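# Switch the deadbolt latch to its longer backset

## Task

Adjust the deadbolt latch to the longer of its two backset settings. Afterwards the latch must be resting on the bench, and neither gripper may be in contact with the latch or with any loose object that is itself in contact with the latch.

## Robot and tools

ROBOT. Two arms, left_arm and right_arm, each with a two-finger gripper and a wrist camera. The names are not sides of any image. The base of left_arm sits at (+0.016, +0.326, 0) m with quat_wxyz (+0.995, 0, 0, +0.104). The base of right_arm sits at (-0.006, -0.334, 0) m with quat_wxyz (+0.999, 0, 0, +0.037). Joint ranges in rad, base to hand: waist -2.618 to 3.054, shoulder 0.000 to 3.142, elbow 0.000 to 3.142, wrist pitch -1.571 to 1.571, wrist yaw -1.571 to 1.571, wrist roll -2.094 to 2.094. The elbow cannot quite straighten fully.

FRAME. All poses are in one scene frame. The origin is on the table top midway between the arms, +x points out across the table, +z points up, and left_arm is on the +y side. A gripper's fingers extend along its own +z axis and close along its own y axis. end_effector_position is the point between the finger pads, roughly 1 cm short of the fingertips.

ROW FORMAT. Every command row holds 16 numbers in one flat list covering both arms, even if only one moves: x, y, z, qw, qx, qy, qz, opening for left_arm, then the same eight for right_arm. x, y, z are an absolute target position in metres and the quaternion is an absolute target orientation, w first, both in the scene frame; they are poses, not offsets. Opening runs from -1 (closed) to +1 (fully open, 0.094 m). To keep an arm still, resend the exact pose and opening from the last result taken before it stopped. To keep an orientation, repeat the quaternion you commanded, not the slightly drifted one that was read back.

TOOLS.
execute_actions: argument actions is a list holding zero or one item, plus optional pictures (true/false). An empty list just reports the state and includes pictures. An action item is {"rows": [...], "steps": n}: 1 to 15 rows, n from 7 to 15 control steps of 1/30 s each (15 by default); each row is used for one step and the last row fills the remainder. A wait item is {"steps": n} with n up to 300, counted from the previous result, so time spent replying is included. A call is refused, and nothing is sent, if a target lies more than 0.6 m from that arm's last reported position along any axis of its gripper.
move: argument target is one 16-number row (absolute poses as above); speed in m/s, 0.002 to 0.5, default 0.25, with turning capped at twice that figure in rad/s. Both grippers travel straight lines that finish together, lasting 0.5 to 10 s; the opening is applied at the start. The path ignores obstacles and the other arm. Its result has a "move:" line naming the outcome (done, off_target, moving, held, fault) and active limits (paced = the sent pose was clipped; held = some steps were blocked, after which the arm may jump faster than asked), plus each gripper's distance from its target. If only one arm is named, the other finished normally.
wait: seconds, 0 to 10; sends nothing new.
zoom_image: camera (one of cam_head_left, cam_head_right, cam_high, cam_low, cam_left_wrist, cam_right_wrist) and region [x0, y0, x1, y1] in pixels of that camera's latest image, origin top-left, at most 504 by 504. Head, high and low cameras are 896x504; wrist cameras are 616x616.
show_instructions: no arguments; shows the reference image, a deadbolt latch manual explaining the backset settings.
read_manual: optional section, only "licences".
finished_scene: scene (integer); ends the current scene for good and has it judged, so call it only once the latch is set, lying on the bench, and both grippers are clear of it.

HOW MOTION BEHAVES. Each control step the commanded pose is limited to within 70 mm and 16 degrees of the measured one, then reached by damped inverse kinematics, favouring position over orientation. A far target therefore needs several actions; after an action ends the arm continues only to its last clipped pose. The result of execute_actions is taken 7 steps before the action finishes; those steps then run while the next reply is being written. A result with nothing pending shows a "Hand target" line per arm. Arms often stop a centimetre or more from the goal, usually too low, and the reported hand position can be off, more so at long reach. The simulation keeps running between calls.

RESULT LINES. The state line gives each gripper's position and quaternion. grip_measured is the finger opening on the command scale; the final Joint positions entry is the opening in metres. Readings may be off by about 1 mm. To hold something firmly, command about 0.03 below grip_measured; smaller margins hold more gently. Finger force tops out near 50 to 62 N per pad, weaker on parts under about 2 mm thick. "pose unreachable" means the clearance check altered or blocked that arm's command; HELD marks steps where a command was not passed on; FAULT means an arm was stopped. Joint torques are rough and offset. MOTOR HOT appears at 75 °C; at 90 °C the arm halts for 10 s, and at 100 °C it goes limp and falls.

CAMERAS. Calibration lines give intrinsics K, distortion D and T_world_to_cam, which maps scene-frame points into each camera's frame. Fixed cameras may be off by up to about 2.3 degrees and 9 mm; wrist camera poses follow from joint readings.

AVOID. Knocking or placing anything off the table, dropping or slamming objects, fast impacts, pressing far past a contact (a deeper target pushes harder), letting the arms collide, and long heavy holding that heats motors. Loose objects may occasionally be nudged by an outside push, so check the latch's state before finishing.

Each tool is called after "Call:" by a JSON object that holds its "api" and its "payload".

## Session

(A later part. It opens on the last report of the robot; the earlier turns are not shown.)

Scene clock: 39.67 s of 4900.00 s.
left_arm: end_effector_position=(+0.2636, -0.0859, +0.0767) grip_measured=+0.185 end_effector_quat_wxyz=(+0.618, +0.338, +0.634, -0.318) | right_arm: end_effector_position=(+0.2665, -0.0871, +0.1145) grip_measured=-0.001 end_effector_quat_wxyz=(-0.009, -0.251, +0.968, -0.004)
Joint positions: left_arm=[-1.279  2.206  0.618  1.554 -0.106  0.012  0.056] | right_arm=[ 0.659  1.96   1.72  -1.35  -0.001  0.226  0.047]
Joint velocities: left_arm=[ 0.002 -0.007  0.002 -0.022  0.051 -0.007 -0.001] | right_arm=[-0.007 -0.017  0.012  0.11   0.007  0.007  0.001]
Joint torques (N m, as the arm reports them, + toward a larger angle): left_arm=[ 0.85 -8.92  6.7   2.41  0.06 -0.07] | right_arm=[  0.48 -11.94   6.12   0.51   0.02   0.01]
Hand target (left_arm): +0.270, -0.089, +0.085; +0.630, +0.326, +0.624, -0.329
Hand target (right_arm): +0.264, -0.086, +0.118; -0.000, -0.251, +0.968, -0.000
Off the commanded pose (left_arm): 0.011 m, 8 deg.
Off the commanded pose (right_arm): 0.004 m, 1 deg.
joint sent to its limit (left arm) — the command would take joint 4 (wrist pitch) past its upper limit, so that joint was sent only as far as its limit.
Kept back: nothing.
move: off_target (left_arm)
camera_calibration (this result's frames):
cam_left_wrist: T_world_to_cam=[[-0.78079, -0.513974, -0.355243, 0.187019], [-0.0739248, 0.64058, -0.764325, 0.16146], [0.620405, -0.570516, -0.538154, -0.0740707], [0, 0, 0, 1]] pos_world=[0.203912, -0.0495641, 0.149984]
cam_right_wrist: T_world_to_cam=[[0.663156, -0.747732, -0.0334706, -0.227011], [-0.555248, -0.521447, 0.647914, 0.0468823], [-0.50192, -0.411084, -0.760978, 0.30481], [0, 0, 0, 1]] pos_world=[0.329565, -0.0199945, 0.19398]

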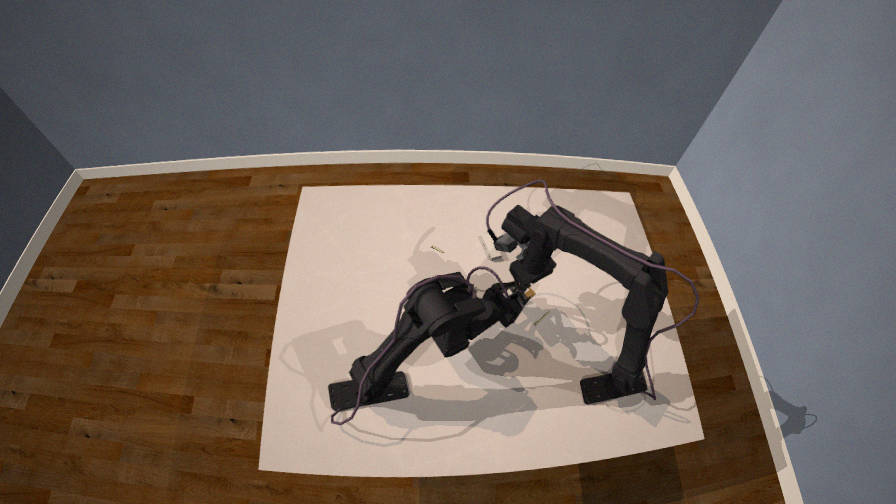

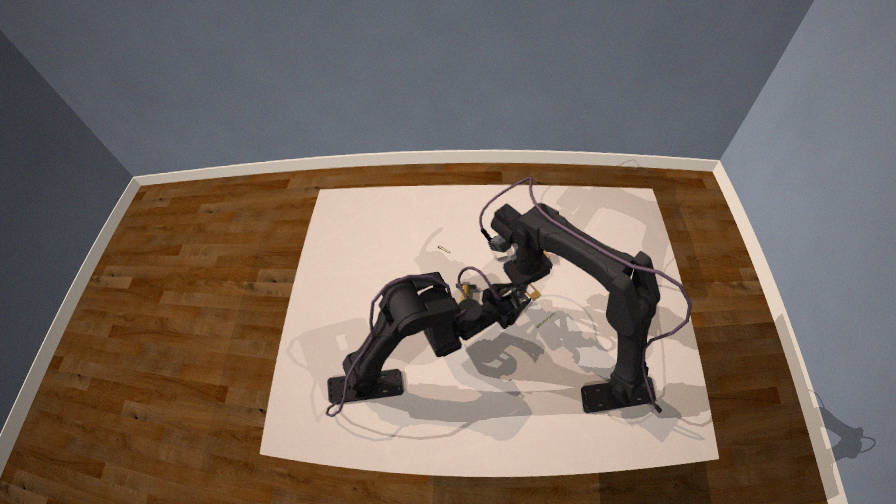

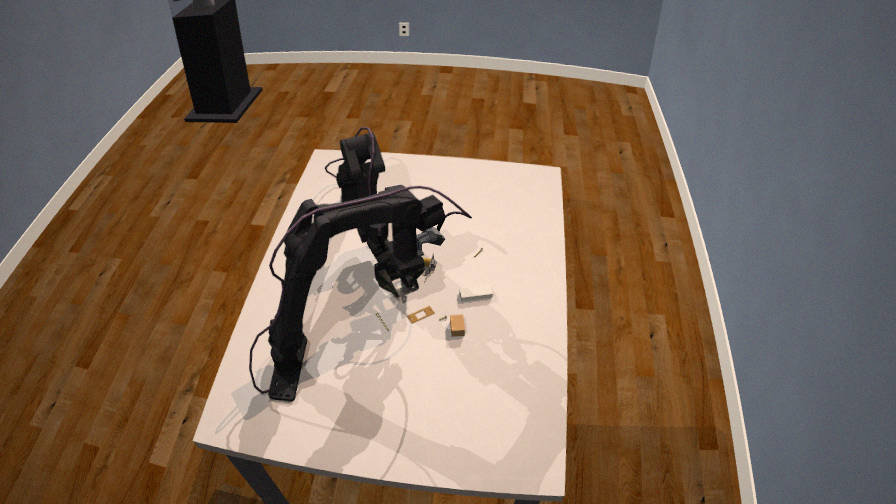

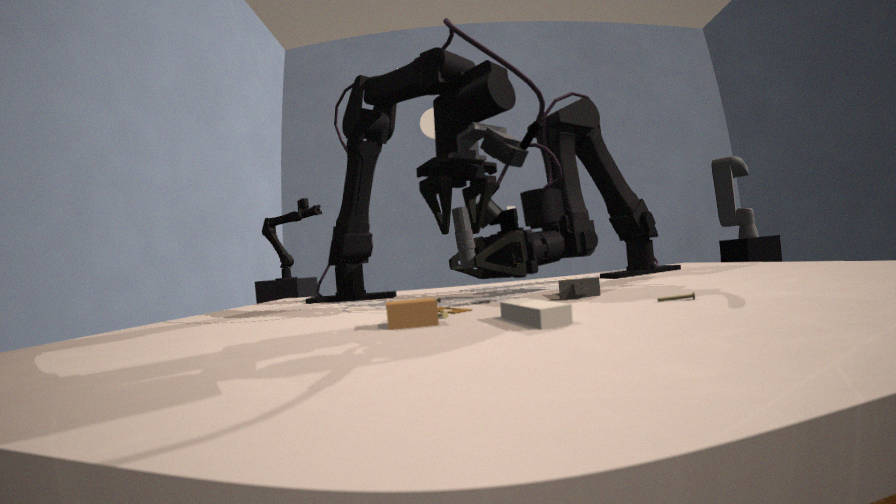

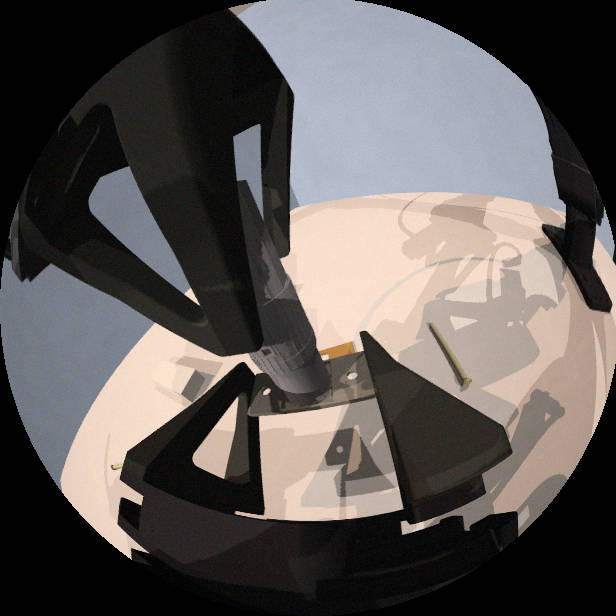

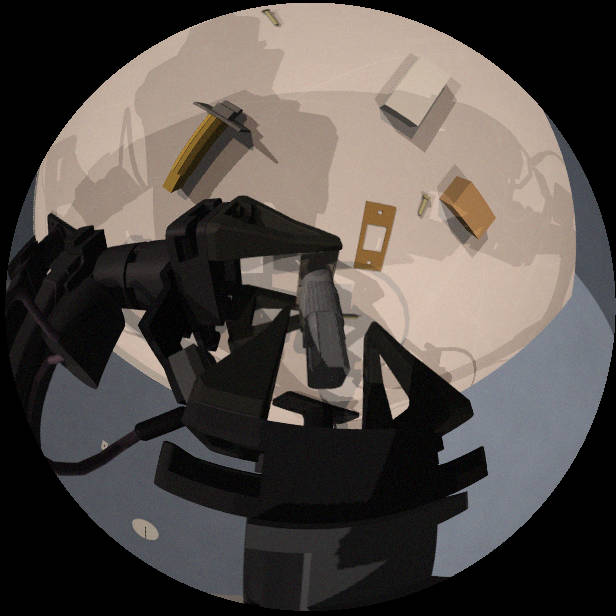

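Now I'll close the right gripper and turn the rear case to its stop.

Call:
{"api": "execute_actions", "payload": {"actions": [{"rows": [[0.27, -0.09, 0.085, 0.6576, 0.3115, 0.5921, -0.3460, 0.10, 0.2665, -0.0871, 0.1145, 0.0, -0.251, 0.968, 0.0, -0.75]], "steps": 12}]}}

Call:
{"api": "move", "payload": {"target": [0.27, -0.09, 0.085, 0.6576, 0.3115, 0.5921, -0.3460, 0.10, 0.2665, -0.0871, 0.1145, 0.0, 0.28, 0.96, 0.0, -0.75], "speed": 0.25}}

Scene clock: 40.07 s of 4900.00 s.
left_arm: end_effector_position=(+0.2643, -0.0870, +0.0766) grip_measured=+0.185 end_effector_quat_wxyz=(+0.619, +0.338, +0.634, -0.318) | right_arm: end_effector_position=(+0.2664, -0.0843, +0.1147) grip_measured=-0.519 end_effector_quat_wxyz=(-0.007, -0.251, +0.968, +0.001)
Joint positions: left_arm=[-1.278  2.21   0.624  1.554 -0.105  0.011  0.056] | right_arm=[ 0.661  1.959  1.72  -1.342 -0.009  0.226  0.023]
Joint velocities: left_arm=[-0.002  0.002 -0.002 -0.022 -0.007 -0.066 -0.001] | right_arm=[-0.027 -0.007  0.007  0.022  0.007 -0.051  0.002]
Joint torques (N m, as the arm reports them, + toward a larger angle): left_arm=[ 0.81 -9.35  5.98  2.42  0.07 -0.08] | right_arm=[ -0.02 -11.44   5.47   0.6    0.07  -0.05]
joint sent to its limit (left arm) — the command would take joint 4 (wrist pitch) past its upper limit, so that joint was sent only as far as its limit.
Steps of this call (steps 1 to 7: nothing new was sent; steps 8 to 12: the first 5 steps of this action). Readings (end_effector_position):
8: left_arm (+0.2636, -0.0859, +0.0767) | right_arm (+0.2668, -0.0868, +0.1145)
9: left_arm (+0.2636, -0.0860, +0.0769) | right_arm (+0.2668, -0.0858, +0.1145)
11: left_arm (+0.2641, -0.0868, +0.0765) | right_arm (+0.2664, -0.0843, +0.1147)
12: the state above

Scene clock: 43.03 s of 4900.00 s.
left_arm: end_effector_position=(+0.2617, -0.0889, +0.0767) grip_measured=+0.185 end_effector_quat_wxyz=(+0.614, +0.341, +0.632, -0.327) | right_arm: end_effector_position=(+0.2654, -0.0869, +0.1148) grip_measured=-0.520 end_effector_quat_wxyz=(-0.006, +0.252, +0.968, -0.008)
Joint positions: left_arm=[-1.278  2.21   0.624  1.554 -0.088  0.003  0.056] | right_arm=[ 0.661  1.959  1.72  -1.352 -0.001  1.243  0.023]
Joint velocities: left_arm=[ 0.007  0.017 -0.002 -0.051 -0.022 -0.051  0.001] | right_arm=[-0.017  0.007 -0.012  0.022  0.022 -0.007  0.   ]
Joint torques (N m, as the arm reports them, + toward a larger angle): left_arm=[ 0.84 -9.3   6.12  2.42 -0.12  0.01] | right_arm=[ -0.16 -11.31   5.61   0.69   0.     0.49]
Hand target (left_arm): +0.270, -0.090, +0.085; +0.630, +0.327, +0.623, -0.329
Hand target (right_arm): +0.266, -0.087, +0.114; -0.001, +0.279, +0.960, -0.000
Off your previous action's commanded pose (left_arm): 0.011 m, 8 deg at its last step (step 7 of this call).
Off your previous action's commanded pose (right_arm): 0.003 m, 1 deg at its last step (step 7 of this call).
Off the commanded pose (left_arm): 0.012 m, 8 deg.
Off the commanded pose (right_arm): 0.001 m, 4 deg.
joint sent to its limit (left arm) — the command would take joint 4 (wrist pitch) past its upper limit, so that joint was sent only as far as its limit.
Kept back: nothing.
move: off_target (left_arm, right_arm)
camera_calibration (this result's frames):
cam_left_wrist: T_world_to_cam=[[-0.792355, -0.502223, -0.346331, 0.187326], [-0.0676892, 0.63657, -0.768243, 0.161472], [0.606293, -0.585279, -0.538385, -0.0722218], [0, 0, 0, 1]] pos_world=[0.203146, -0.0509789, 0.150044]
cam_right_wrist: T_world_to_cam=[[-0.285562, -0.95823, -0.0157803, 0.00529416], [-0.736959, 0.209035, 0.642803, 0.158528], [-0.612655, 0.19519, -0.765869, 0.387225], [0, 0, 0, 1]] pos_world=[0.355576, -0.103647, 0.194745]

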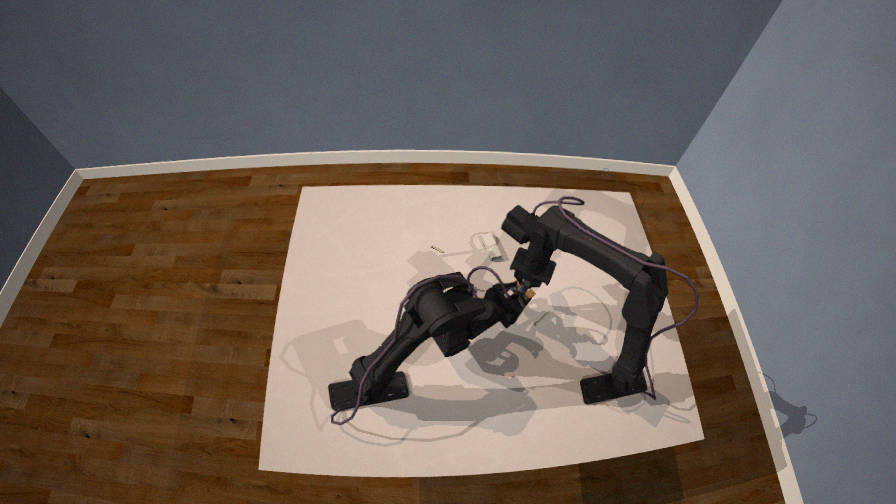

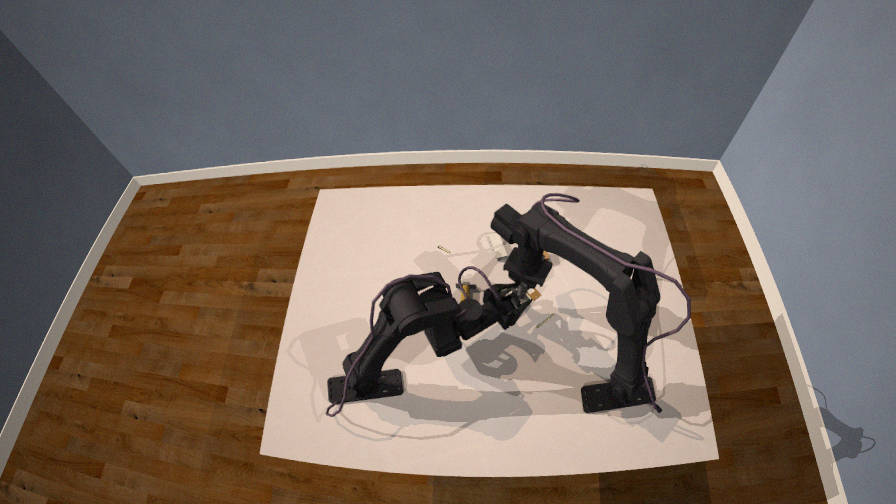

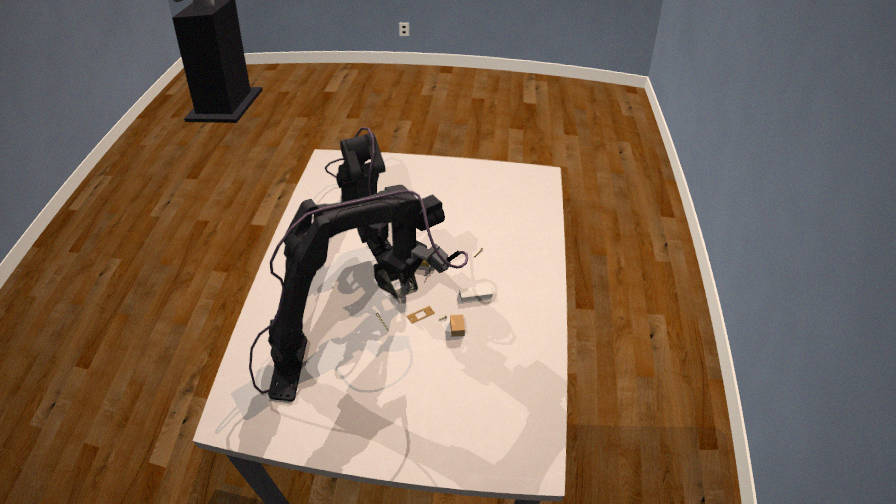

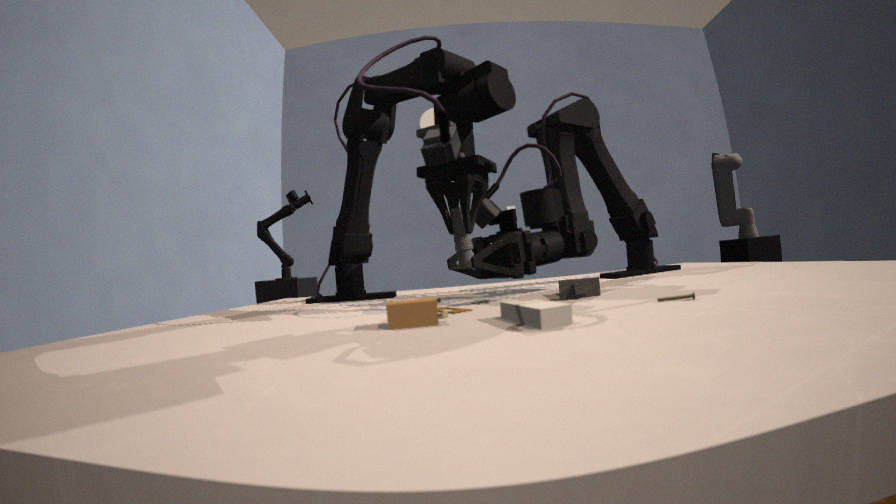

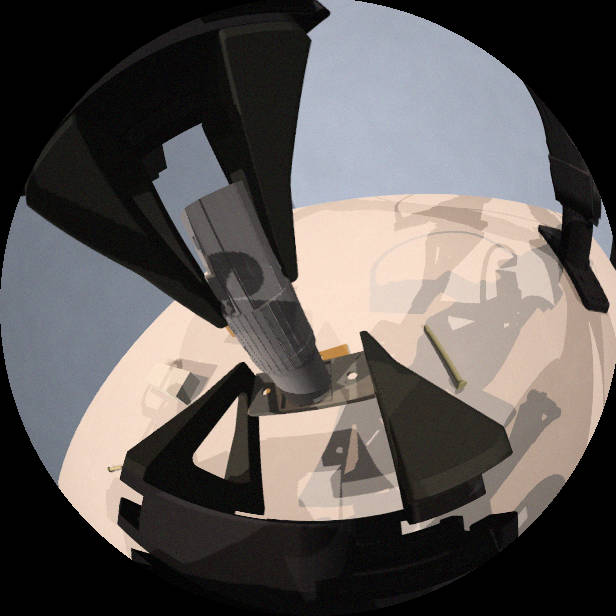

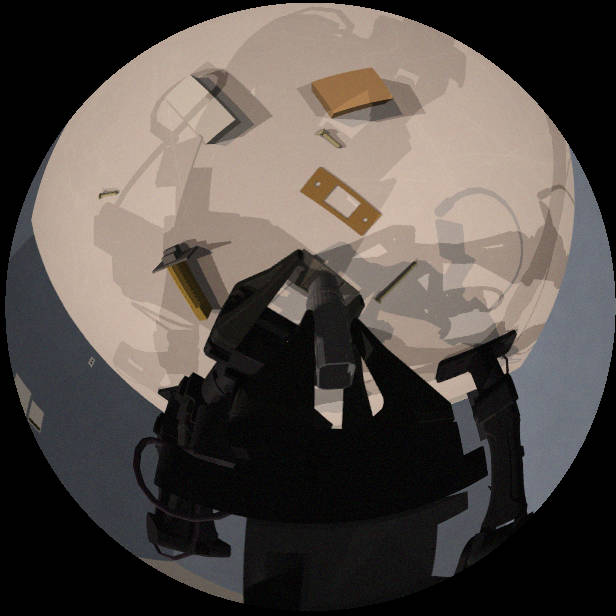

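The case is at its stop with a pinch-to-pinch gap of 0.038 m. Now I'll pull.

Call:
{"api": "execute_actions", "payload": {"actions": [{"rows": [[0.27, -0.09, 0.085, 0.6576, 0.3115, 0.5921, -0.3460, 0.10, 0.2665, -0.0871, 0.165, 0.0, 0.28, 0.96, 0.0, -0.75]], "steps": 15}]}}

Call:
{"api": "execute_actions", "payload": {"actions": [{"steps": 15}]}}

Scene clock: 43.63 s of 4900.00 s.
left_arm: end_effector_position=(+0.2646, -0.0947, +0.0979) grip_measured=+0.185 end_effector_quat_wxyz=(+0.635, +0.329, +0.610, -0.342) | right_arm: end_effector_position=(+0.2668, -0.0918, +0.1458) grip_measured=-0.521 end_effector_quat_wxyz=(-0.000, +0.259, +0.966, -0.018)
Joint positions: left_arm=[-1.276  2.201  0.65   1.591 -0.079  0.003  0.056] | right_arm=[ 0.658  1.968  1.855 -1.489  0.02   1.256  0.023]
Joint velocities: left_arm=[ 0.022 -0.002  0.012  0.022  0.066  0.066  0.   ] | right_arm=[-0.002  0.007  0.149 -0.168  0.081  0.095 -0.   ]
Joint torques (N m, as the arm reports them, + toward a larger angle): left_arm=[ 0.59 -8.54  3.92  2.05 -0.27  0.  ] | right_arm=[ -0.11 -10.94  12.16   0.21  -0.2    0.28]
joint sent to its limit (left arm) — the command would take joint 4 (wrist pitch) past its upper limit, so that joint was sent only as far as its limit.
Steps of this call (steps 1 to 10: nothing new was sent; steps 11 to 18: the first 8 steps of this action). Readings (end_effector_position):
11: left_arm (+0.2612, -0.0892, +0.0776) | right_arm (+0.2651, -0.0872, +0.1184)
12: left_arm (+0.2613, -0.0897, +0.0819) | right_arm (+0.2650, -0.0873, +0.1231)
14: left_arm (+0.2636, -0.0914, +0.0912) | right_arm (+0.2667, -0.0882, +0.1350)
18: the state above

Scene clock: 44.13 s of 4900.00 s.
left_arm: end_effector_position=(+0.2634, -0.0956, +0.0980) grip_measured=+0.185 end_effector_quat_wxyz=(+0.633, +0.331, +0.609, -0.345) | right_arm: end_effector_position=(+0.2658, -0.0926, +0.1484) grip_measured=-0.521 end_effector_quat_wxyz=(-0.002, +0.262, +0.965, -0.021)
Joint positions: left_arm=[-1.276  2.201  0.65   1.591 -0.071  0.003  0.056] | right_arm=[ 0.658  1.972  1.87  -1.507  0.019  1.262  0.023]
Joint velocities: left_arm=[-0.002 -0.007 -0.002  0.051 -0.022  0.007  0.   ] | right_arm=[ 0.012 -0.012 -0.007 -0.037 -0.051 -0.095 -0.   ]
Joint torques (N m, as the arm reports them, + toward a larger angle): left_arm=[ 0.62 -8.63  3.88  2.05 -0.26  0.01] | right_arm=[  0.   -11.09  12.08   0.09  -0.17   0.26]
Hand target (left_arm): +0.270, -0.090, +0.086; +0.630, +0.327, +0.623, -0.330
Hand target (right_arm): +0.266, -0.087, +0.165; +0.000, +0.279, +0.960, +0.001
Off the commanded pose (left_arm): 0.016 m, 4 deg.
Off the commanded pose (right_arm): 0.018 m, 3 deg.
joint sent to its limit (left arm) — the command would take joint 4 (wrist pitch) past its upper limit, so that joint was sent only as far as its limit.
Kept back: nothing.
Steps of this call (steps 1 to 7: the last 7 steps of your previous action; steps 8 to 15: nothing new was sent). Readings (end_effector_position):
1: left_arm (+0.2643, -0.0950, +0.0980) | right_arm (+0.2666, -0.0920, +0.1467)
2: left_arm (+0.2641, -0.0951, +0.0980) | right_arm (+0.2664, -0.0922, +0.1474)
4: left_arm (+0.2638, -0.0953, +0.0980) | right_arm (+0.2661, -0.0925, +0.1483)
8: left_arm (+0.2634, -0.0956, +0.0980) | right_arm (+0.2658, -0.0927, +0.1485)
15: the state above

The gap grew by 12 mm, so the case has slid. Turning it back square.

Call:
{"api": "move", "payload": {"target": [0.27, -0.09, 0.085, 0.6576, 0.3115, 0.5921, -0.3460, 0.10, 0.2665, -0.0871, 0.160, 0.0, -0.272, 0.962, 0.0, -0.75], "speed": 0.25}}

Scene clock: 47.03 s of 4900.00 s.
left_arm: end_effector_position=(+0.2673, -0.0930, +0.0983) grip_measured=+0.185 end_effector_quat_wxyz=(+0.638, +0.323, +0.613, -0.337) | right_arm: end_effector_position=(+0.2690, -0.0881, +0.1474) grip_measured=-0.522 end_effector_quat_wxyz=(-0.005, -0.248, +0.969, -0.010)
Joint positions: left_arm=[-1.276  2.2    0.65   1.591 -0.097  0.003  0.056] | right_arm=[ 0.658  1.974  1.87  -1.486  0.012  0.23   0.022]
Joint velocities: left_arm=[-0.007  0.012 -0.012  0.022 -0.007  0.051 -0.   ] | right_arm=[-0.012  0.007 -0.022  0.007  0.037 -0.066  0.001]
Joint torques (N m, as the arm reports them, + toward a larger angle): left_arm=[ 0.66 -8.37  4.15  2.04  0.02 -0.01] | right_arm=[  0.12 -11.55   9.9    0.11  -0.09  -0.42]
Hand target (left_arm): +0.270, -0.090, +0.085; +0.630, +0.326, +0.623, -0.330
Hand target (right_arm): +0.266, -0.087, +0.160; +0.001, -0.272, +0.962, -0.000
Off the commanded pose (left_arm): 0.014 m, 4 deg.
Off the commanded pose (right_arm): 0.013 m, 3 deg.
joint sent to its limit (left arm) — the command would take joint 4 (wrist pitch) past its upper limit, so that joint was sent only as far as its limit.
Kept back: nothing.
move: off_target (left_arm, right_arm)
camera_calibration (this result's frames):
cam_left_wrist: T_world_to_cam=[[-0.773949, -0.533574, -0.34103, 0.188895], [-0.0474366, 0.585879, -0.809009, 0.174986], [0.631468, -0.609954, -0.478752, -0.08127], [0, 0, 0, 1]] pos_world=[0.205815, -0.0513026, 0.167076]
cam_right_wrist: T_world_to_cam=[[0.660154, -0.750853, -0.0204322, -0.229742], [-0.563333, -0.512912, 0.647747, 0.0293704], [-0.496843, -0.416103, -0.761581, 0.328981], [0, 0, 0, 1]] pos_world=[0.331662, -0.0205479, 0.226827]

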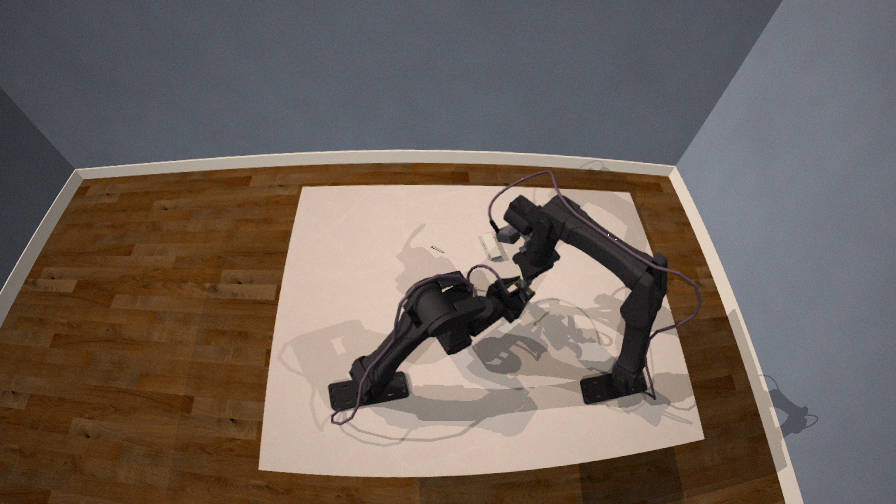

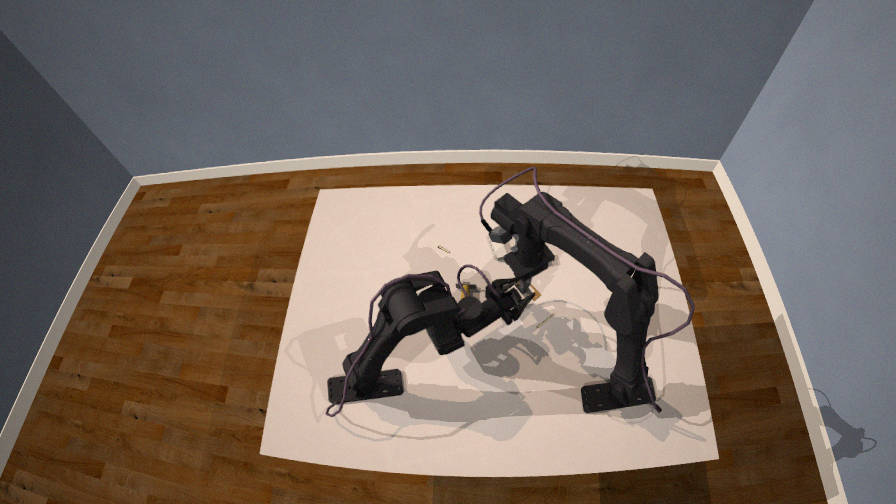

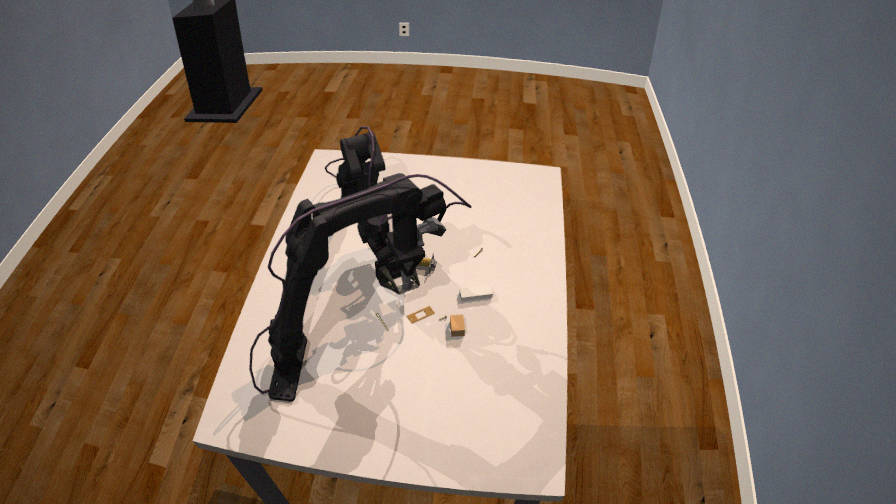

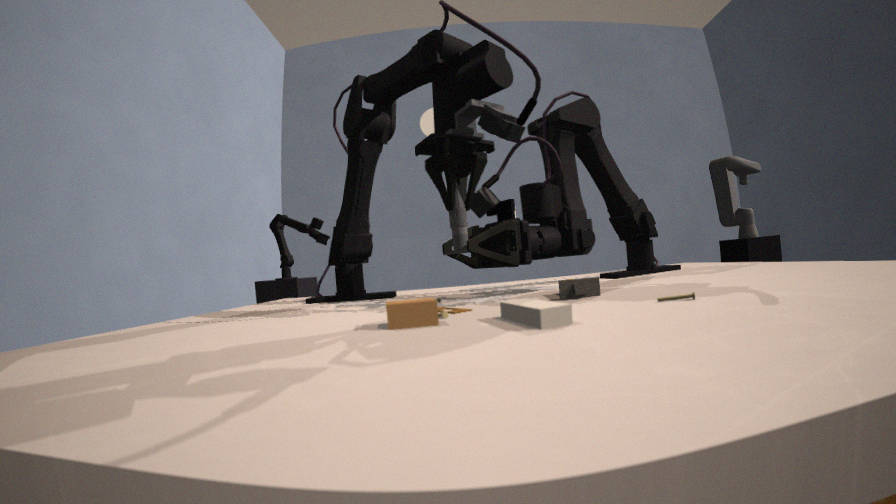

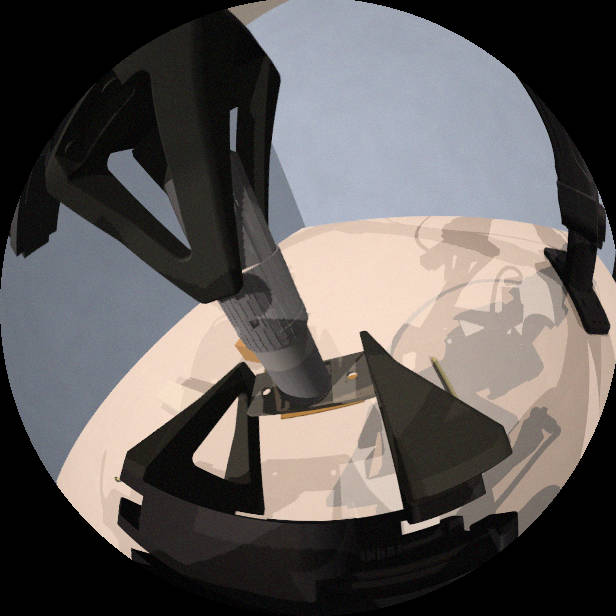

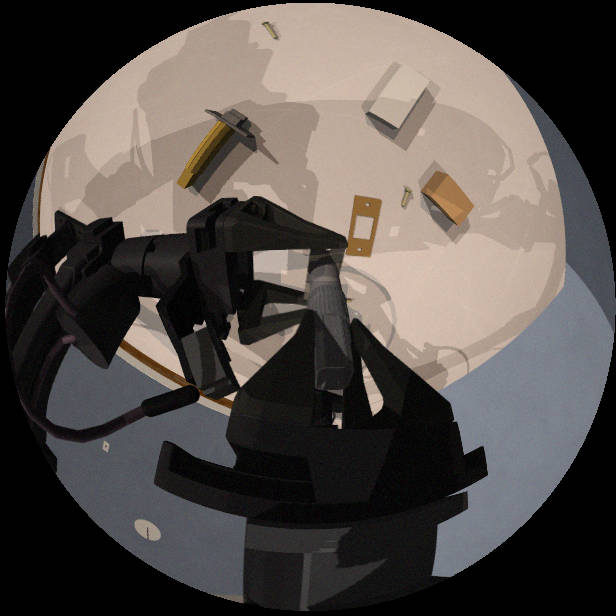

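It's square again. I'll release the right gripper, move it away and lay the latch back where it was.

Call:
{"api": "execute_actions", "payload": {"actions": [{"rows": [[0.27, -0.09, 0.085, 0.6576, 0.3115, 0.5921, -0.3460, 0.10, 0.269, -0.088, 0.1474, 0.0, -0.248, 0.969, 0.0, 0.0]], "steps": 12}]}}

Call:
{"api": "move", "payload": {"target": [0.27, -0.09, 0.085, 0.6576, 0.3115, 0.5921, -0.3460, 0.10, 0.19, -0.23, 0.26, 0.132, -0.247, 0.959, 0.05, 0.0], "speed": 0.2}}

Call:
{"api": "move", "payload": {"target": [0.235, -0.055, 0.075, 0.0, 0.0, 1.0, 0.0, 0.10, 0.19, -0.23, 0.26, 0.132, -0.247, 0.959, 0.05, 0.0], "speed": 0.2}}

Scene clock: 47.50 s of 4900.00 s.
left_arm: end_effector_position=(+0.2673, -0.0928, +0.0929) grip_measured=+0.185 end_effector_quat_wxyz=(+0.634, +0.325, +0.617, -0.334) | right_arm: end_effector_position=(+0.2705, -0.0863, +0.1473) grip_measured=-0.004 end_effector_quat_wxyz=(-0.002, -0.249, +0.969, -0.006)
Joint positions: left_arm=[-1.276  2.21   0.65   1.588 -0.097  0.003  0.056] | right_arm=[ 0.658  1.974  1.87  -1.476  0.009  0.229  0.047]
Joint velocities: left_arm=[-0.007  0.061  0.002 -0.095  0.022 -0.007  0.001] | right_arm=[ 0.012 -0.007  0.007  0.037  0.007 -0.066  0.003]
Joint torques (N m, as the arm reports them, + toward a larger angle): left_arm=[ 0.66 -9.5   4.08  2.16  0.01 -0.01] | right_arm=[ -0.45 -11.58   5.48   0.55  -0.05  -0.07]
joint sent to its limit (left arm) — the command would take joint 4 (wrist pitch) past its upper limit, so that joint was sent only as far as its limit.
Steps of this call (steps 1 to 9: nothing new was sent; steps 10 to 14: the first 5 steps of this action). Readings (end_effector_position):
10: left_arm (+0.2674, -0.0929, +0.0982) | right_arm (+0.2696, -0.0877, +0.1474)
11: left_arm (+0.2674, -0.0929, +0.0973) | right_arm (+0.2699, -0.0872, +0.1474)
13: left_arm (+0.2673, -0.0928, +0.0946) | right_arm (+0.2704, -0.0864, +0.1474)
14: the state above

Scene clock: 49.33 s of 4900.00 s.
left_arm: end_effector_position=(+0.2672, -0.0927, +0.0895) grip_measured=+0.185 end_effector_quat_wxyz=(+0.631, +0.327, +0.620, -0.332) | right_arm: end_effector_position=(+0.1926, -0.2252, +0.2594) grip_measured=-0.002 end_effector_quat_wxyz=(+0.142, -0.248, +0.957, +0.049)
Joint positions: left_arm=[-1.276  2.215  0.65   1.582 -0.097  0.003  0.056] | right_arm=[ 0.393  1.245  1.536 -1.562 -0.036 -0.034  0.047]
Joint velocities: left_arm=[ 0.007 -0.002 -0.017  0.022  0.037 -0.022 -0.001] | right_arm=[-0.012 -0.007  0.002  0.022  0.022 -0.051 -0.001]
Joint torques (N m, as the arm reports them, + toward a larger angle): left_arm=[ 0.66 -9.58  4.11  2.15  0.    0.  ] | right_arm=[-0.51 -3.    6.84  0.94 -0.1  -0.04]
Hand target (left_arm): +0.270, -0.090, +0.085; +0.630, +0.326, +0.623, -0.330
Hand target (right_arm): +0.188, -0.227, +0.257; +0.134, -0.248, +0.958, +0.052
Off your previous action's commanded pose (left_arm): 0.006 m, 5 deg at its last step (step 7 of this call).
Off your previous action's commanded pose (right_arm): 0.003 m, 1 deg at its last step (step 7 of this call).
Off the commanded pose (left_arm): 0.006 m, 5 deg.
Off the commanded pose (right_arm): 0.005 m, 1 deg.
joint sent to its limit (left arm) — the command would take joint 4 (wrist pitch) past its upper limit, so that joint was sent only as far as its limit.
Kept back: nothing.
move: off_target (left_arm)
camera_calibration (this result's frames):
cam_left_wrist: T_world_to_cam=[[-0.777525, -0.527011, -0.343095, 0.187741], [-0.0565283, 0.601955, -0.796527, 0.170512], [0.626307, -0.599925, -0.497826, -0.0812246], [0, 0, 0, 1]] pos_world=[0.206484, -0.0524276, 0.159795]
cam_right_wrist: T_world_to_cam=[[0.666351, -0.745574, 0.00982766, -0.287809], [-0.693051, -0.61444, 0.37702, -0.0841989], [-0.275058, -0.258039, -0.926153, 0.354879], [0, 0, 0, 1]] pos_world=[0.23104, -0.174745, 0.363245]

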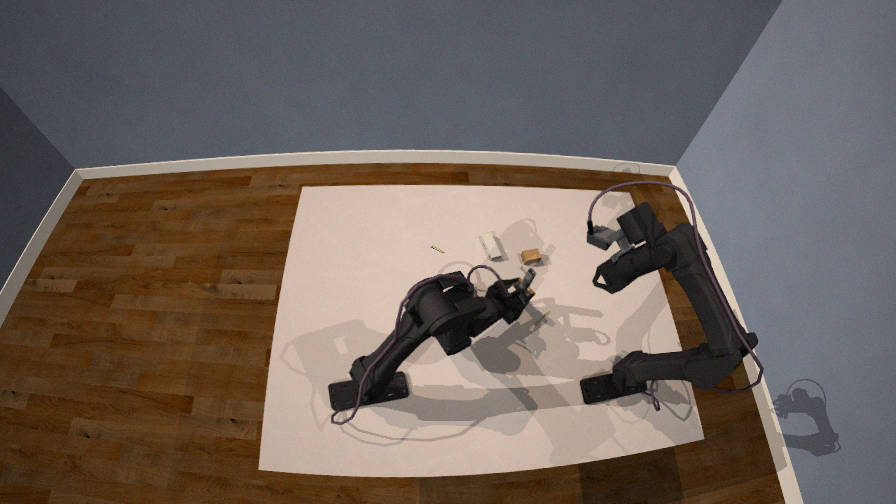

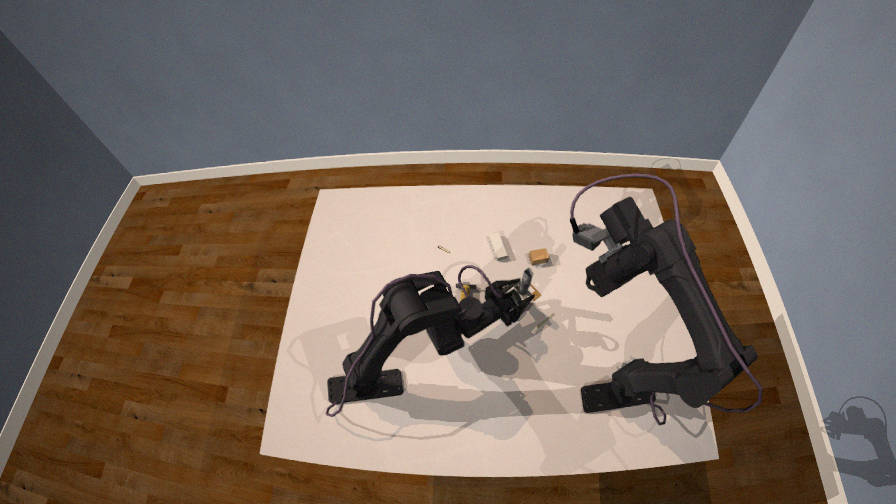

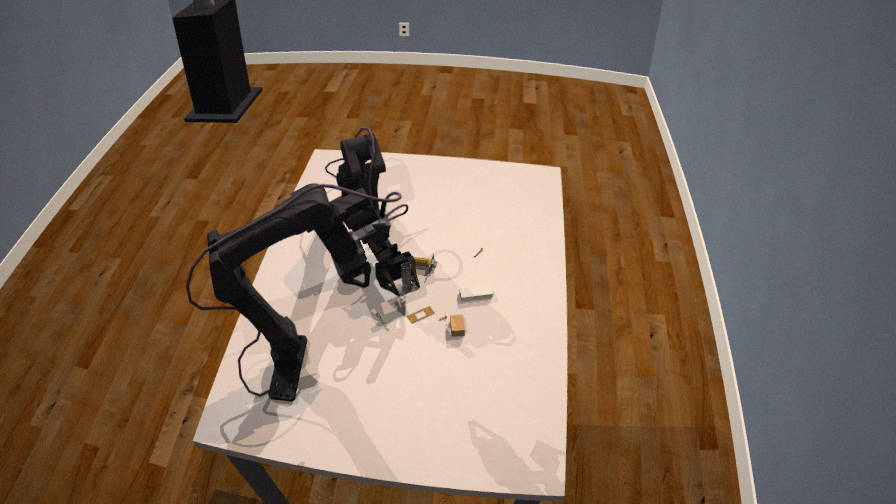

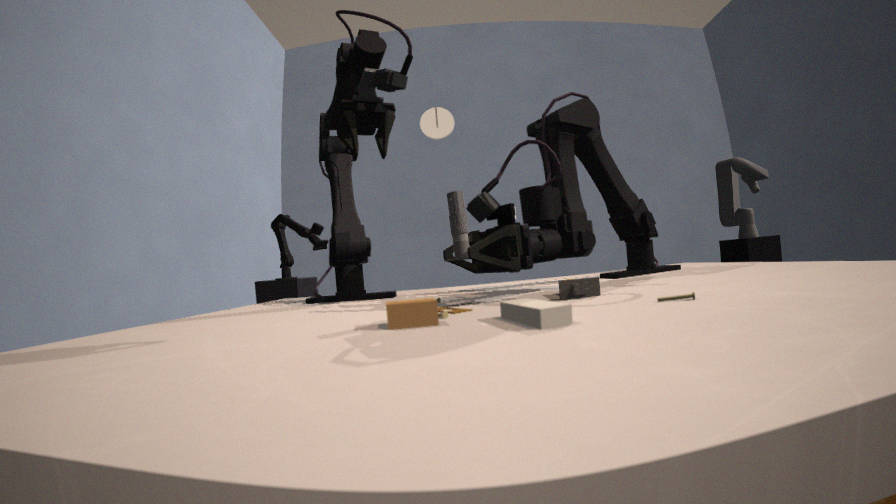

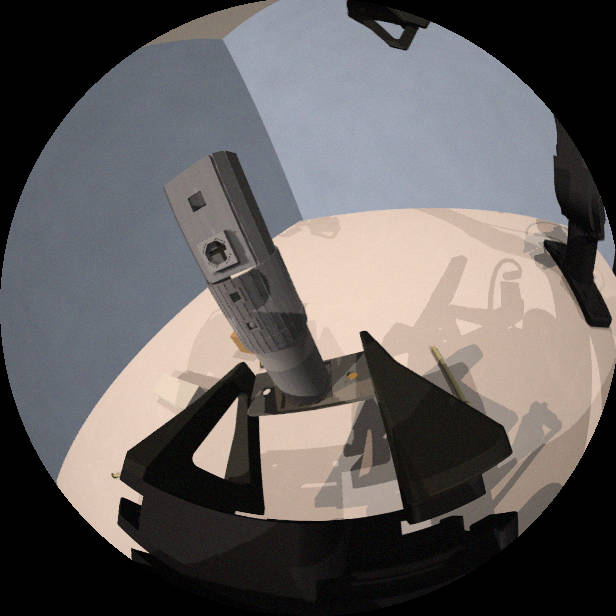

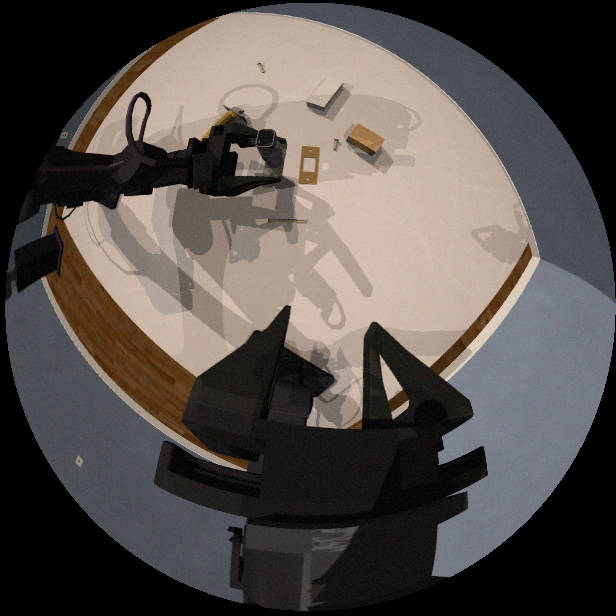

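Scene clock: 54.47 s of 4900.00 s.
left_arm: end_effector_position=(+0.2345, -0.0597, +0.0686) grip_measured=+0.186 end_effector_quat_wxyz=(-0.004, +0.014, +1.000, -0.009) | right_arm: end_effector_position=(+0.1928, -0.2284, +0.2590) grip_measured=-0.002 end_effector_quat_wxyz=(+0.140, -0.247, +0.958, +0.048)
Joint positions: left_arm=[-1.259  2.263  2.003 -1.301  0.016 -1.023  0.056] | right_arm=[ 0.378  1.245  1.536 -1.567 -0.038 -0.048  0.047]
Joint velocities: left_arm=[ 0.002  0.007 -0.017 -0.007 -0.037 -0.125 -0.001] | right_arm=[ 0.022  0.002  0.002  0.007 -0.066  0.007 -0.   ]
Joint torques (N m, as the arm reports them, + toward a larger angle): left_arm=[  0.72 -13.2    9.68   0.19   0.01  -0.05] | right_arm=[-0.55 -2.99  7.69  0.93 -0.09 -0.07]
Hand target (left_arm): +0.237, -0.058, +0.070; -0.009, +0.005, +1.000, -0.006
Hand target (right_arm): +0.190, -0.230, +0.260; +0.137, -0.247, +0.958, +0.051
Off the commanded pose (left_arm): 0.008 m, 2 deg.
Off the commanded pose (right_arm): 0.003 m, 1 deg.
joint sent to its limit (right arm) — the command would take joint 4 (wrist pitch) past its lower limit, so that joint was sent only as far as its limit.
Kept back: nothing.
move: done
camera_calibration (this result's frames):
cam_left_wrist: T_world_to_cam=[[-0.367361, -0.929603, 0.0297244, 0.0266736], [-0.774212, 0.323351, 0.544096, 0.191847], [-0.515405, 0.176867, -0.838496, 0.286087], [0, 0, 0, 1]] pos_world=[0.305779, -0.0878372, 0.134707]
cam_right_wrist: T_world_to_cam=[[0.665304, -0.746503, 0.0102025, -0.290443], [-0.692582, -0.612031, 0.381769, -0.086584], [-0.278748, -0.261059, -0.924201, 0.353307], [0, 0, 0, 1]] pos_world=[0.23175, -0.177575, 0.362545]

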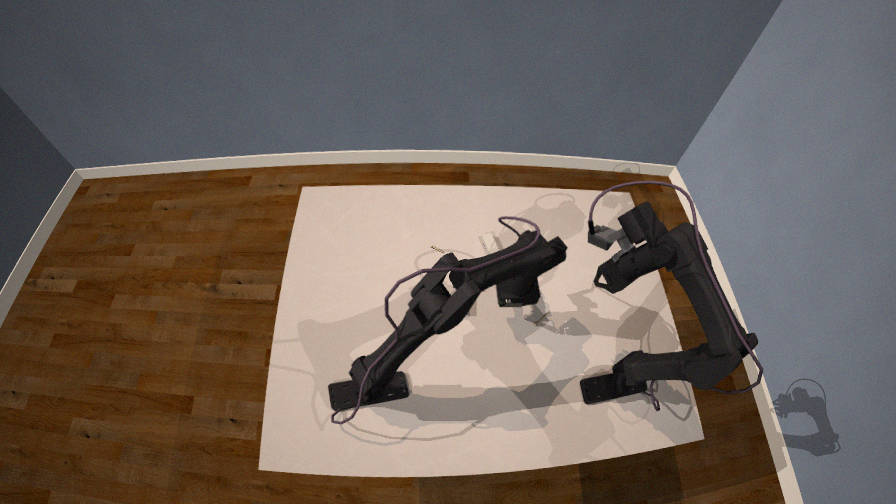

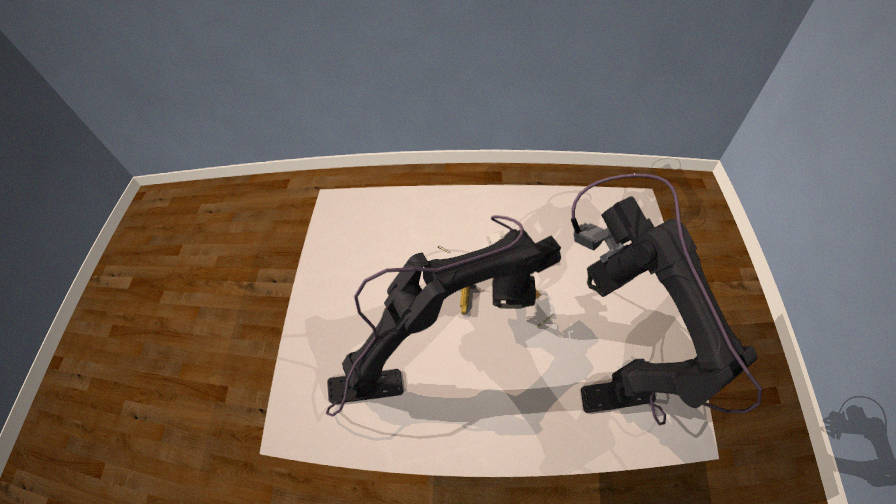

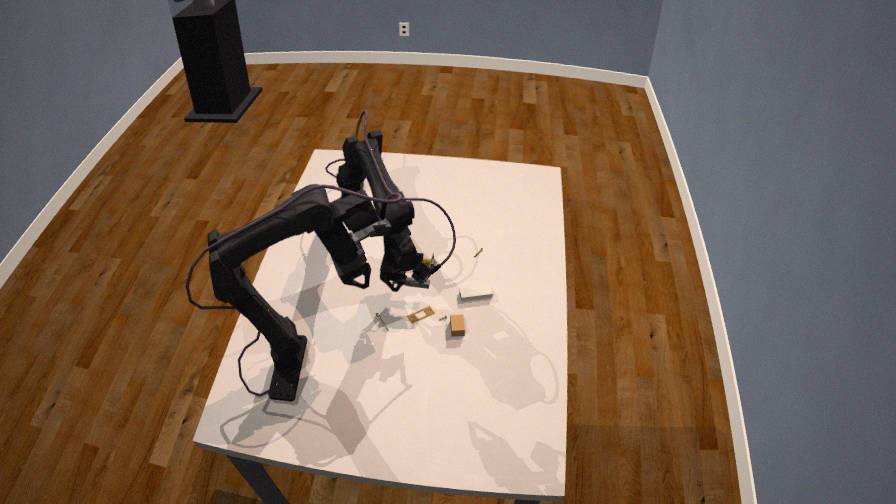

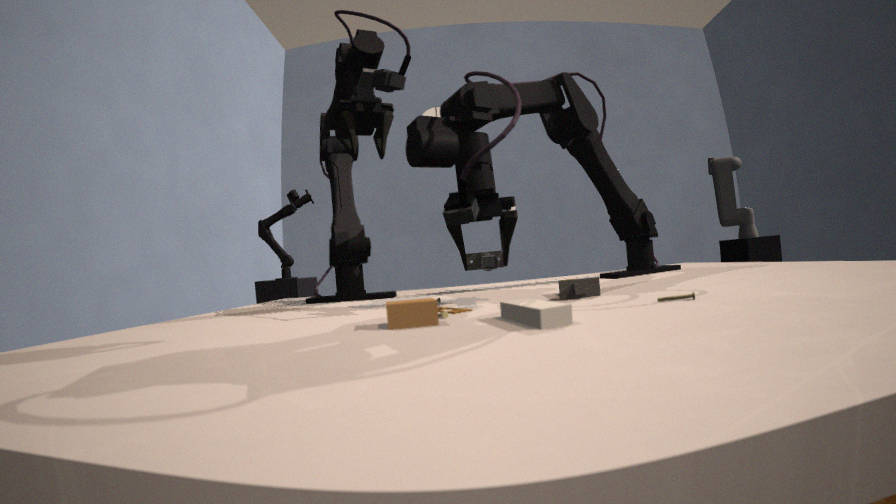

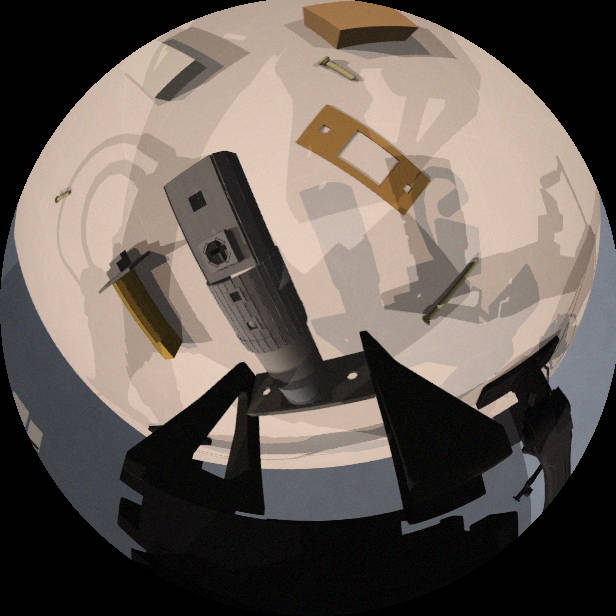

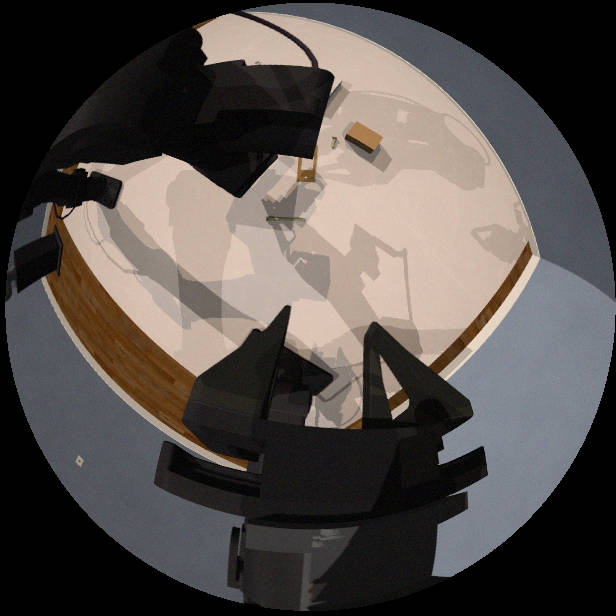

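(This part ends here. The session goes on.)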